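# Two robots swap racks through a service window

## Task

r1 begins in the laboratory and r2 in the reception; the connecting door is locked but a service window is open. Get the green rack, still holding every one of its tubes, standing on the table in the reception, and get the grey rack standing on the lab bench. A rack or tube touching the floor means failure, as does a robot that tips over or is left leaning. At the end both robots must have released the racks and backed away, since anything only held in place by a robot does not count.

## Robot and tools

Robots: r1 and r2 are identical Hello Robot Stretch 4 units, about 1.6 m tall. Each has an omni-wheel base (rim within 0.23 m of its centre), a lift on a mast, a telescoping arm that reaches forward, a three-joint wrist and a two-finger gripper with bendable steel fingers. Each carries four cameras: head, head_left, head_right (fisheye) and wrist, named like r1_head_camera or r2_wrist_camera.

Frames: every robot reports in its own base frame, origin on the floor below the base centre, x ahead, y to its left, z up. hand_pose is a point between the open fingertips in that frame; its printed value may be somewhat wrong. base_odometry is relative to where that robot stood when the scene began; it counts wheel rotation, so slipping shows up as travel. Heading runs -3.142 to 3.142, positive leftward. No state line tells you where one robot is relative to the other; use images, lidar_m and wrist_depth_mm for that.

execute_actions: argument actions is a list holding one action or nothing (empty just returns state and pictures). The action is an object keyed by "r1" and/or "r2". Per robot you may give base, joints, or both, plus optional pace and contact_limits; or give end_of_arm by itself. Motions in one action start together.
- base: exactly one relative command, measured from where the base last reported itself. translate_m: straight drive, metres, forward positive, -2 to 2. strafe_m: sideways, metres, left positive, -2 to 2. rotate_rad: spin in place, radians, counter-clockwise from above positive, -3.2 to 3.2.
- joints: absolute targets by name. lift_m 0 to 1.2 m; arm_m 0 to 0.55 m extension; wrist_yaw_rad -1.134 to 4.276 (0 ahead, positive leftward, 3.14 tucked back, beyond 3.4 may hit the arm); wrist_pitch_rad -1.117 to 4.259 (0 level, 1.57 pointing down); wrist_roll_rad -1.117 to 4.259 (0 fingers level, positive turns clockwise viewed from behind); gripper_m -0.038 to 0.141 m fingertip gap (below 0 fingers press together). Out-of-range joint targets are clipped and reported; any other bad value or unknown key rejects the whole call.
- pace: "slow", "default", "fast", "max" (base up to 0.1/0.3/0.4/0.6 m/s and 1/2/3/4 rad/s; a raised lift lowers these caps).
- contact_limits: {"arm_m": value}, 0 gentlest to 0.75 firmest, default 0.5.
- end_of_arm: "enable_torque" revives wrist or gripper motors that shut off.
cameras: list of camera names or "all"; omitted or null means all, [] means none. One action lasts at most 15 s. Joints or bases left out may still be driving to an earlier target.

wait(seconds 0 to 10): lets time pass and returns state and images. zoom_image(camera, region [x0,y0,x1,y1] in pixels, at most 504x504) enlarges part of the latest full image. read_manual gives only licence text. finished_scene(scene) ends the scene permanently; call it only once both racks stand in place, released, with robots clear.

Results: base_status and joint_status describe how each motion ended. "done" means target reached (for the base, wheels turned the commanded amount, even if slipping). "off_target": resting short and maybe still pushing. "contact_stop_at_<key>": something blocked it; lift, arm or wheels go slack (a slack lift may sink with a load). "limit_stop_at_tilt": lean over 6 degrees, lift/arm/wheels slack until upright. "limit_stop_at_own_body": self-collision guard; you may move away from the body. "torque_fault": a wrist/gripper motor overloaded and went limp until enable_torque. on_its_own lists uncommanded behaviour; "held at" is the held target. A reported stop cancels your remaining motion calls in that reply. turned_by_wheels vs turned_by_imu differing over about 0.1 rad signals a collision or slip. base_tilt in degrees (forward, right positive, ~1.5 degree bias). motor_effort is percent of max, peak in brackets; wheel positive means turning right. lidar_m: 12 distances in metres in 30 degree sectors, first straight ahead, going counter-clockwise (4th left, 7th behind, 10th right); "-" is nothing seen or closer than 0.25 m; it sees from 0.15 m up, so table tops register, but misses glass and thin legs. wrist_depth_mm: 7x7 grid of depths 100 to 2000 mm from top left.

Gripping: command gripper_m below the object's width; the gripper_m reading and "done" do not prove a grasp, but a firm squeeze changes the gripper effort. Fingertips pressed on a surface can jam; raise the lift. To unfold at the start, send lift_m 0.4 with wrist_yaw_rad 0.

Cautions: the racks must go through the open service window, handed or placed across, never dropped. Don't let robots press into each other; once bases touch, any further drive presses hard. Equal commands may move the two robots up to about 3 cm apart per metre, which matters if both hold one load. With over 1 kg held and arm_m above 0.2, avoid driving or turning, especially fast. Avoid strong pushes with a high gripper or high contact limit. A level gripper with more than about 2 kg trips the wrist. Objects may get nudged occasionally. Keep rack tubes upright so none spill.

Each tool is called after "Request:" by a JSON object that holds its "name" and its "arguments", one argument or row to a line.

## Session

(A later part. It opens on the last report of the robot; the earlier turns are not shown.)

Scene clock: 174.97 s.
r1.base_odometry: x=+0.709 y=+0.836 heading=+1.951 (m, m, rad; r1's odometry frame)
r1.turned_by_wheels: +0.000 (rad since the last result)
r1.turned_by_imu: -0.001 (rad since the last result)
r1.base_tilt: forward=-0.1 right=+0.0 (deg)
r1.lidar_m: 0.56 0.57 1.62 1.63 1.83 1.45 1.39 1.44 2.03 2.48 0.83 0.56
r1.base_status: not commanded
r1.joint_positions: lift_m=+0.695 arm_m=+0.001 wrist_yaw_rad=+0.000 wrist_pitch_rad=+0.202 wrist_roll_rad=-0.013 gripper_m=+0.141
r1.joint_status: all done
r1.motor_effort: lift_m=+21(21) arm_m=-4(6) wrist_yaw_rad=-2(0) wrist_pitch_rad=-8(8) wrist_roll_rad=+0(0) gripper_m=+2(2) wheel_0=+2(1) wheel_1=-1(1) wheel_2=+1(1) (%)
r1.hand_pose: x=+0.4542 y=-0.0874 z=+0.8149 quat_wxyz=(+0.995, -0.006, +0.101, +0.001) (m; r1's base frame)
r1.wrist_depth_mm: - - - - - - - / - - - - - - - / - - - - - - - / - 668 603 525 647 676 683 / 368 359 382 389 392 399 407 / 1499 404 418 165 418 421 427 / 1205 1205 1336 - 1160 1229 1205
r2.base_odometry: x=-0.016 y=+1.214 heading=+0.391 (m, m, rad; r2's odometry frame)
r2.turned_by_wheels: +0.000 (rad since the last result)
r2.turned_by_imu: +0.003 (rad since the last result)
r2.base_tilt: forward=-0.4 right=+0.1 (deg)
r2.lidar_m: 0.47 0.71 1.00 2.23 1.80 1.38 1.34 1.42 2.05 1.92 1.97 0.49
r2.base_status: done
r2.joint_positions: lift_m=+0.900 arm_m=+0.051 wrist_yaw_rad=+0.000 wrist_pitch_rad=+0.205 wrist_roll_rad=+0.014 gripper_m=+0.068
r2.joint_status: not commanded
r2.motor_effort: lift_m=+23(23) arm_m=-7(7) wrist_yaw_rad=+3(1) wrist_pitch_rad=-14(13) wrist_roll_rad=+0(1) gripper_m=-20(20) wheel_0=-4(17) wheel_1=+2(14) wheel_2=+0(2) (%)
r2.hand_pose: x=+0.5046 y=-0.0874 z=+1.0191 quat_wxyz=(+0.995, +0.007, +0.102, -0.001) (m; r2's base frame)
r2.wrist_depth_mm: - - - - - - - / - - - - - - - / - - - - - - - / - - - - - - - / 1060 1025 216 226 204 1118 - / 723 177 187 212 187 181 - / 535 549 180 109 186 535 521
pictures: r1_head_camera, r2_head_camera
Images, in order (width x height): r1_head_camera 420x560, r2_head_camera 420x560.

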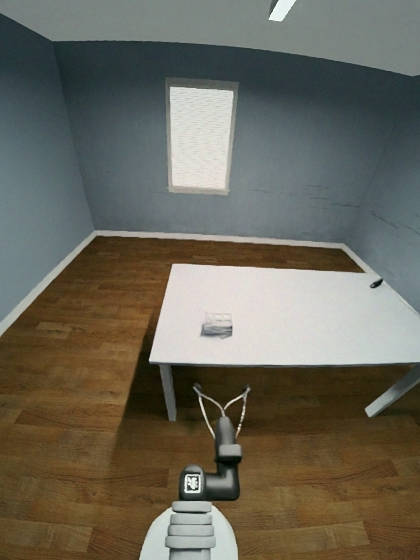

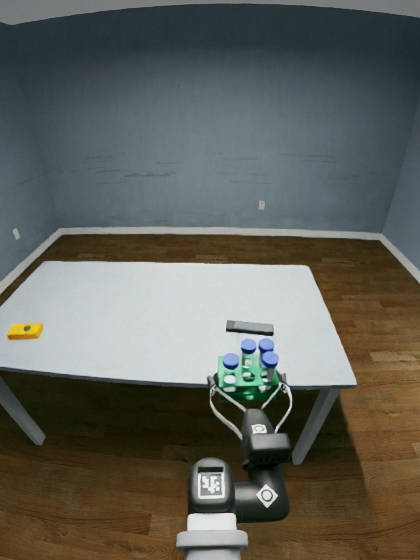

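Request:
{"name": "execute_actions", "arguments": {
  "actions": [
    {"r2":{"base":{"strafe_m":0.28}}}
  ],
  "cameras": []
}}

Request:
{"name": "execute_actions", "arguments": {
  "actions": [
    {"r2":{"base":{"translate_m":0.15},"joints":{"arm_m":0.3,"lift_m":0.75},"pace":"slow"}}
  ],
  "cameras": []
}}

Request:
{"name": "execute_actions", "arguments": {
  "actions": [
    {"r2":{"joints":{"lift_m":0.695},"pace":"slow"}}
  ],
  "cameras": ["r2_head_camera","r2_wrist_camera"]
}}

Scene clock: 179.23 s.
r1.base_odometry: x=+0.709 y=+0.836 heading=+1.951 (m, m, rad; r1's odometry frame)
r1.turned_by_wheels: +0.000 (rad since the last result)
r1.turned_by_imu: +0.000 (rad since the last result)
r1.base_tilt: forward=+0.0 right=+0.1 (deg)
r1.lidar_m: 0.54 0.60 1.63 1.65 1.88 1.44 1.38 1.44 2.03 2.49 0.85 0.61
r1.base_status: not commanded
r1.joint_positions: lift_m=+0.695 arm_m=+0.001 wrist_yaw_rad=+0.000 wrist_pitch_rad=+0.202 wrist_roll_rad=-0.013 gripper_m=+0.141
r1.joint_status: not commanded
r1.motor_effort: lift_m=+21(21) arm_m=-4(4) wrist_yaw_rad=-2(2) wrist_pitch_rad=-9(8) wrist_roll_rad=+0(0) gripper_m=-3(1) wheel_0=+2(2) wheel_1=-1(1) wheel_2=+1(1) (%)
r1.hand_pose: x=+0.4542 y=-0.0874 z=+0.8149 quat_wxyz=(+0.995, -0.006, +0.101, +0.001) (m; r1's base frame)
r1.wrist_depth_mm: - - - - - - - / - - - - - - - / - - - - - - - / - 668 603 525 647 668 683 / 366 362 379 389 394 399 404 / 1537 410 415 166 418 421 427 / 1182 1229 1281 - 1182 1229 1205
r2.base_odometry: x=-0.123 y=+1.473 heading=+0.391 (m, m, rad; r2's odometry frame)
r2.turned_by_wheels: +0.000 (rad since the last result)
r2.turned_by_imu: +0.000 (rad since the last result)
r2.base_tilt: forward=-0.5 right=+0.1 (deg)
r2.lidar_m: 0.47 0.71 2.01 1.96 1.78 1.35 1.32 1.39 2.02 2.19 0.91 0.50
r2.base_status: done
r2.joint_positions: lift_m=+0.900 arm_m=+0.051 wrist_yaw_rad=+0.000 wrist_pitch_rad=+0.205 wrist_roll_rad=+0.014 gripper_m=+0.068
r2.joint_status: not commanded
r2.motor_effort: lift_m=+23(23) arm_m=-7(7) wrist_yaw_rad=+2(1) wrist_pitch_rad=-15(13) wrist_roll_rad=-1(1) gripper_m=-20(19) wheel_0=-5(11) wheel_1=+4(13) wheel_2=+0(0) (%)
r2.hand_pose: x=+0.5046 y=-0.0874 z=+1.0191 quat_wxyz=(+0.995, +0.007, +0.102, -0.001) (m; r2's base frame)
r2.wrist_depth_mm: - - - - - - - / - - - - - - - / - - - - - - - / - - - - - - - / 1060 1042 216 227 202 931 904 / 723 177 188 212 186 181 654 / 535 549 179 109 186 535 508
pictures: none
No camera images: the call's "cameras" was empty. Leave "cameras" out to get every camera's image.

Scene clock: 183.03 s.
r1.base_odometry: x=+0.709 y=+0.836 heading=+1.951 (m, m, rad; r1's odometry frame)
r1.turned_by_wheels: +0.000 (rad since the last result)
r1.turned_by_imu: +0.000 (rad since the last result)
r1.base_tilt: forward=-0.1 right=+0.0 (deg)
r1.lidar_m: 0.55 0.61 1.63 1.68 1.85 1.44 1.38 1.44 2.00 2.49 0.85 0.59
r1.base_status: not commanded
r1.joint_positions: lift_m=+0.695 arm_m=+0.001 wrist_yaw_rad=+0.000 wrist_pitch_rad=+0.202 wrist_roll_rad=-0.013 gripper_m=+0.141
r1.joint_status: not commanded
r1.motor_effort: lift_m=+21(21) arm_m=-4(4) wrist_yaw_rad=-2(1) wrist_pitch_rad=-8(9) wrist_roll_rad=+0(0) gripper_m=+0(1) wheel_0=+1(1) wheel_1=-1(1) wheel_2=+2(1) (%)
r1.hand_pose: x=+0.4542 y=-0.0874 z=+0.8149 quat_wxyz=(+0.995, -0.006, +0.101, +0.001) (m; r1's base frame)
r1.wrist_depth_mm: - - - - - - - / - - - - - - - / - - - - - - - / - 676 603 525 640 668 691 / 366 362 382 387 394 402 410 / 1499 404 413 166 418 418 424 / 1229 1229 1281 - 1138 1205 1229
r2.base_odometry: x=+0.015 y=+1.530 heading=+0.392 (m, m, rad; r2's odometry frame)
r2.turned_by_wheels: +0.001 (rad since the last result)
r2.turned_by_imu: -0.001 (rad since the last result)
r2.base_tilt: forward=-0.5 right=+0.1 (deg)
r2.lidar_m: 0.51 0.54 0.79 1.94 1.96 1.51 1.47 1.56 2.27 2.17 0.68 0.54
r2.base_status: done
r2.joint_positions: lift_m=+0.750 arm_m=+0.299 wrist_yaw_rad=+0.000 wrist_pitch_rad=+0.205 wrist_roll_rad=+0.014 gripper_m=+0.068
r2.joint_status: all done
r2.motor_effort: lift_m=+16(25) arm_m=+8(7) wrist_yaw_rad=+1(1) wrist_pitch_rad=-13(15) wrist_roll_rad=+0(1) gripper_m=-18(21) wheel_0=+8(12) wheel_1=+5(10) wheel_2=-3(8) (%)
r2.hand_pose: x=+0.7520 y=-0.0874 z=+0.8697 quat_wxyz=(+0.995, +0.007, +0.102, -0.001) (m; r2's base frame)
r2.wrist_depth_mm: - - - - - - - / - - - - - - - / - - - - - - - / - - - - - - - / 603 591 215 227 212 535 521 / 415 177 188 212 189 181 375 / 306 315 179 109 186 304 297
pictures: none
No camera images: the call's "cameras" was empty. Leave "cameras" out to get every camera's image.

Scene clock: 184.37 s.
r1.base_odometry: x=+0.709 y=+0.836 heading=+1.951 (m, m, rad; r1's odometry frame)
r1.turned_by_wheels: +0.000 (rad since the last result)
r1.turned_by_imu: +0.000 (rad since the last result)
r1.base_tilt: forward=-0.1 right=+0.0 (deg)
r1.lidar_m: 0.55 0.58 1.63 1.63 1.87 1.44 1.36 1.44 1.99 2.48 0.85 0.57
r1.base_status: not commanded
r1.joint_positions: lift_m=+0.695 arm_m=+0.001 wrist_yaw_rad=+0.000 wrist_pitch_rad=+0.202 wrist_roll_rad=-0.013 gripper_m=+0.141
r1.joint_status: not commanded
r1.motor_effort: lift_m=+21(21) arm_m=-4(4) wrist_yaw_rad=-2(2) wrist_pitch_rad=-8(9) wrist_roll_rad=+0(0) gripper_m=-3(1) wheel_0=+2(1) wheel_1=-1(1) wheel_2=+1(1) (%)
r1.hand_pose: x=+0.4542 y=-0.0874 z=+0.8149 quat_wxyz=(+0.995, -0.006, +0.101, +0.001) (m; r1's base frame)
r1.wrist_depth_mm: - - - - - - - / - - - - - - - / - - - - - - - / - 668 603 521 647 668 691 / 368 359 382 387 397 397 402 / 1464 410 415 166 418 424 427 / 1205 1255 1281 - 1160 1229 1255
r2.base_odometry: x=+0.015 y=+1.530 heading=+0.392 (m, m, rad; r2's odometry frame)
r2.turned_by_wheels: +0.000 (rad since the last result)
r2.turned_by_imu: +0.000 (rad since the last result)
r2.base_tilt: forward=-0.5 right=+0.0 (deg)
r2.lidar_m: 0.53 0.56 0.79 1.93 1.95 1.51 1.47 1.54 2.24 2.17 0.71 0.54
r2.base_status: not commanded
r2.joint_positions: lift_m=+0.695 arm_m=+0.299 wrist_yaw_rad=+0.000 wrist_pitch_rad=+0.205 wrist_roll_rad=+0.014 gripper_m=+0.068
r2.joint_status: all done
r2.motor_effort: lift_m=+17(16) arm_m=+8(7) wrist_yaw_rad=+1(2) wrist_pitch_rad=-15(15) wrist_roll_rad=+0(1) gripper_m=-21(20) wheel_0=+8(8) wheel_1=+5(5) wheel_2=-3(3) (%)
r2.hand_pose: x=+0.7521 y=-0.0874 z=+0.8147 quat_wxyz=(+0.995, +0.007, +0.102, -0.001) (m; r2's base frame)
r2.wrist_depth_mm: - - - - - - - / - - - - - - - / - - - - - - - / 759 723 615 661 569 621 597 / 430 424 216 227 213 387 377 / 301 177 188 211 189 180 274 / 224 231 179 109 186 222 212
pictures: r2_head_camera, r2_wrist_camera
camera_calibration (this result's frames):
r2_wrist_camera: T_world_to_cam=[[-0.053462, -0.997123, -0.0537273, -0.00460427], [-0.227094, 0.0645351, -0.971732, 1.01533], [0.972404, -0.0397496, -0.229891, -0.314364], [0, 0, 0, 1]] pos_world=[0.536019, -0.0826113, 0.914112]
Images, in order (width x height): r2_head_camera 420x560, r2_wrist_camera 616x392.

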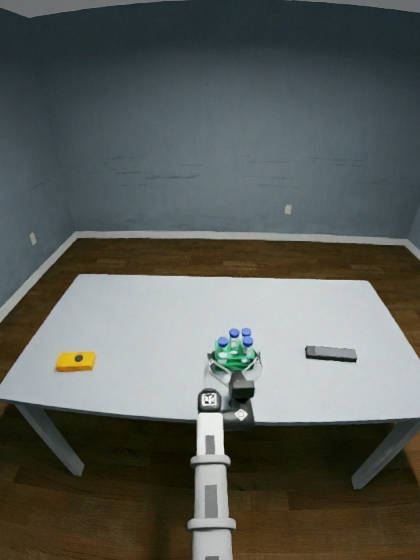

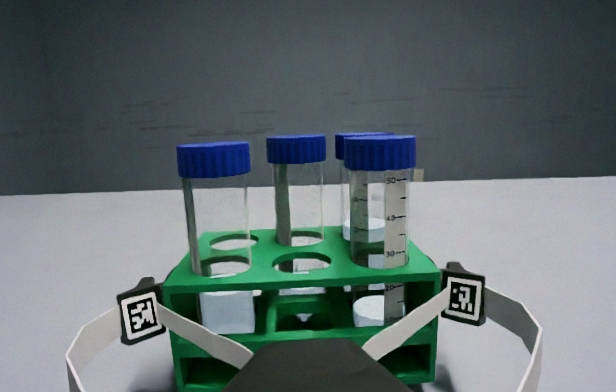

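Request:
{"name": "execute_actions", "arguments": {
  "actions": [
    {"r2":{"joints":{"lift_m":0.682},"pace":"slow"}}
  ],
  "cameras": []
}}

Request:
{"name": "execute_actions", "arguments": {
  "actions": [
    {"r2":{"joints":{"gripper_m":0.141},"pace":"slow"}}
  ],
  "cameras": []
}}

Request:
{"name": "execute_actions", "arguments": {
  "actions": [
    {"r2":{"joints":{"arm_m":0,"lift_m":0.69},"pace":"slow"}}
  ],
  "cameras": ["r2_head_camera","r1_head_camera"]
}}

Scene clock: 188.10 s.
r1.base_odometry: x=+0.709 y=+0.836 heading=+1.951 (m, m, rad; r1's odometry frame)
r1.turned_by_wheels: +0.000 (rad since the last result)
r1.turned_by_imu: +0.000 (rad since the last result)
r1.base_tilt: forward=-0.1 right=+0.0 (deg)
r1.lidar_m: 0.57 0.60 1.65 1.65 1.82 1.46 1.39 1.43 2.00 2.48 0.84 0.59
r1.base_status: not commanded
r1.joint_positions: lift_m=+0.695 arm_m=+0.001 wrist_yaw_rad=+0.000 wrist_pitch_rad=+0.202 wrist_roll_rad=-0.013 gripper_m=+0.141
r1.joint_status: not commanded
r1.motor_effort: lift_m=+21(21) arm_m=-4(4) wrist_yaw_rad=-1(1) wrist_pitch_rad=-9(8) wrist_roll_rad=+0(0) gripper_m=-1(0) wheel_0=+2(2) wheel_1=-1(1) wheel_2=+1(1) (%)
r1.hand_pose: x=+0.4542 y=-0.0874 z=+0.8149 quat_wxyz=(+0.995, -0.006, +0.101, +0.001) (m; r1's base frame)
r1.wrist_depth_mm: - - - - - - - / - - - - - - - / - - - - - - - / - 668 603 525 640 661 683 / 366 362 379 387 394 399 410 / 1537 407 413 166 421 421 430 / 1205 1229 1255 - 1182 1205 1229
r2.base_odometry: x=+0.015 y=+1.530 heading=+0.392 (m, m, rad; r2's odometry frame)
r2.turned_by_wheels: +0.000 (rad since the last result)
r2.turned_by_imu: -0.001 (rad since the last result)
r2.base_tilt: forward=-0.5 right=+0.1 (deg)
r2.lidar_m: 0.53 0.55 0.80 1.94 1.95 1.50 1.47 1.55 2.26 2.18 0.71 0.53
r2.base_status: not commanded
r2.joint_positions: lift_m=+0.682 arm_m=+0.299 wrist_yaw_rad=+0.000 wrist_pitch_rad=+0.205 wrist_roll_rad=+0.014 gripper_m=+0.068
r2.joint_status: all done
r2.motor_effort: lift_m=+16(20) arm_m=+7(8) wrist_yaw_rad=+2(1) wrist_pitch_rad=-13(16) wrist_roll_rad=-1(0) gripper_m=-20(20) wheel_0=+8(8) wheel_1=+6(5) wheel_2=-3(3) (%)
r2.hand_pose: x=+0.7521 y=-0.0874 z=+0.8018 quat_wxyz=(+0.995, +0.007, +0.102, -0.001) (m; r2's base frame)
r2.wrist_depth_mm: - - - - - - - / - - - - - - - / - - - - - - - / 707 668 564 603 525 574 554 / 397 392 213 226 213 357 345 / 276 177 188 211 189 178 252 / 206 211 179 109 186 204 -
pictures: none
No camera images: the call's "cameras" was empty. Leave "cameras" out to get every camera's image.

Scene clock: 191.70 s.
r1.base_odometry: x=+0.709 y=+0.836 heading=+1.951 (m, m, rad; r1's odometry frame)
r1.turned_by_wheels: +0.000 (rad since the last result)
r1.turned_by_imu: +0.000 (rad since the last result)
r1.base_tilt: forward=-0.1 right=+0.0 (deg)
r1.lidar_m: 0.56 0.57 1.62 1.63 1.84 1.44 1.37 1.45 2.01 2.49 0.84 0.59
r1.base_status: not commanded
r1.joint_positions: lift_m=+0.695 arm_m=+0.001 wrist_yaw_rad=+0.000 wrist_pitch_rad=+0.202 wrist_roll_rad=-0.013 gripper_m=+0.141
r1.joint_status: not commanded
r1.motor_effort: lift_m=+21(21) arm_m=-4(4) wrist_yaw_rad=-2(2) wrist_pitch_rad=-8(8) wrist_roll_rad=+0(0) gripper_m=-1(3) wheel_0=+2(2) wheel_1=-1(1) wheel_2=+1(1) (%)
r1.hand_pose: x=+0.4542 y=-0.0874 z=+0.8149 quat_wxyz=(+0.995, -0.006, +0.101, +0.001) (m; r1's base frame)
r1.wrist_depth_mm: - - - - - - - / - - - - - - - / - - - - - - - / - 683 597 525 640 668 699 / 368 359 379 387 394 402 404 / 1499 410 415 166 421 421 424 / 1205 1229 1308 - 1160 1229 1229
r2.base_odometry: x=+0.015 y=+1.530 heading=+0.392 (m, m, rad; r2's odometry frame)
r2.turned_by_wheels: +0.000 (rad since the last result)
r2.turned_by_imu: -0.001 (rad since the last result)
r2.base_tilt: forward=-0.4 right=+0.1 (deg)
r2.lidar_m: 0.52 0.55 0.81 1.93 1.97 1.51 1.47 1.54 2.25 2.18 0.70 0.55
r2.base_status: not commanded
r2.joint_positions: lift_m=+0.682 arm_m=+0.299 wrist_yaw_rad=+0.000 wrist_pitch_rad=+0.202 wrist_roll_rad=+0.014 gripper_m=+0.141
r2.joint_status: all done
r2.motor_effort: lift_m=+16(16) arm_m=+8(8) wrist_yaw_rad=+2(1) wrist_pitch_rad=-7(14) wrist_roll_rad=-1(1) gripper_m=+0(22) wheel_0=+8(8) wheel_1=+5(5) wheel_2=-3(3) (%)
r2.hand_pose: x=+0.7523 y=-0.0874 z=+0.8027 quat_wxyz=(+0.995, +0.007, +0.101, -0.001) (m; r2's base frame)
r2.wrist_depth_mm: - - - - - - - / - - - - - - - / - - - - - - - / 715 691 580 559 530 585 569 / 404 399 229 233 229 362 349 / 281 205 198 224 202 234 254 / 218 213 209 109 207 204 206
pictures: none
No camera images: the call's "cameras" was empty. Leave "cameras" out to get every camera's image.

Scene clock: 195.97 s.
r1.base_odometry: x=+0.709 y=+0.836 heading=+1.951 (m, m, rad; r1's odometry frame)
r1.turned_by_wheels: +0.000 (rad since the last result)
r1.turned_by_imu: +0.000 (rad since the last result)
r1.base_tilt: forward=+0.0 right=-0.1 (deg)
r1.lidar_m: 0.56 0.59 1.64 1.62 1.84 1.45 1.36 1.46 2.03 2.49 0.84 0.58
r1.base_status: not commanded
r1.joint_positions: lift_m=+0.695 arm_m=+0.001 wrist_yaw_rad=+0.000 wrist_pitch_rad=+0.202 wrist_roll_rad=-0.013 gripper_m=+0.141
r1.joint_status: not commanded
r1.motor_effort: lift_m=+21(21) arm_m=-5(4) wrist_yaw_rad=-2(1) wrist_pitch_rad=-8(8) wrist_roll_rad=+0(0) gripper_m=-4(2) wheel_0=+2(2) wheel_1=-1(1) wheel_2=+1(1) (%)
r1.hand_pose: x=+0.4542 y=-0.0874 z=+0.8149 quat_wxyz=(+0.995, -0.006, +0.101, +0.001) (m; r1's base frame)
r1.wrist_depth_mm: - - - - - - - / - - - - - - - / - - - - - - - / - 676 603 521 640 661 683 / 364 357 379 387 392 399 407 / 1464 404 415 166 418 421 424 / 1205 1205 1281 - 1138 1205 1229
r2.base_odometry: x=+0.015 y=+1.530 heading=+0.392 (m, m, rad; r2's odometry frame)
r2.turned_by_wheels: +0.000 (rad since the last result)
r2.turned_by_imu: -0.001 (rad since the last result)
r2.base_tilt: forward=-0.5 right=+0.1 (deg)
r2.lidar_m: 0.50 0.55 0.80 1.93 1.97 1.50 1.48 1.55 2.26 2.15 0.70 0.54
r2.base_status: not commanded
r2.joint_positions: lift_m=+0.690 arm_m=+0.003 wrist_yaw_rad=+0.000 wrist_pitch_rad=+0.202 wrist_roll_rad=+0.014 gripper_m=+0.141
r2.joint_status: all done
joint sent to its limit — the command would take r2.arm_m past its lower limit, so that joint was sent only as far as its limit.
r2.motor_effort: lift_m=+23(26) arm_m=-8(6) wrist_yaw_rad=+2(2) wrist_pitch_rad=-5(5) wrist_roll_rad=-1(1) gripper_m=+1(1) wheel_0=+8(8) wheel_1=+5(5) wheel_2=-3(3) (%)
r2.hand_pose: x=+0.4566 y=-0.0874 z=+0.8101 quat_wxyz=(+0.995, +0.007, +0.101, -0.001) (m; r2's base frame)
r2.wrist_depth_mm: - - - - - - - / - - - - - - - / - - - - - - - / 759 723 691 517 640 564 525 / 430 424 418 407 397 384 373 / 319 205 314 306 303 296 301 / 741 364 359 109 355 351 1078
pictures: r1_head_camera, r2_head_camera
Images, in order (width x height): r1_head_camera 420x560, r2_head_camera 420x560.

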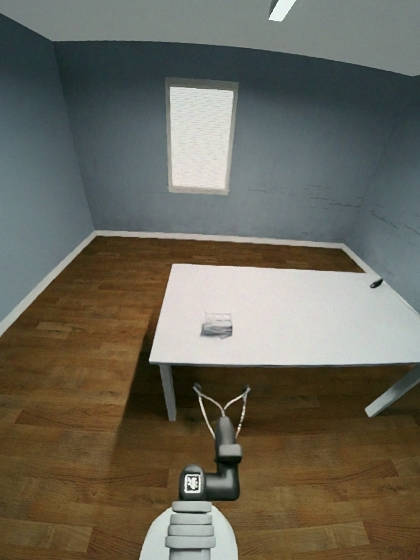

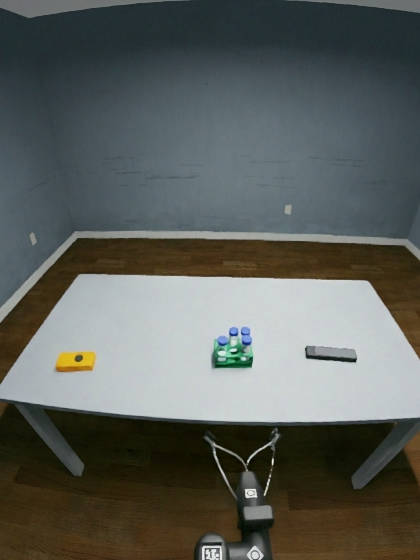

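Request:
{"name": "finished_scene", "arguments": {
  "scene": 1
}}

The scene is finished: the task was done.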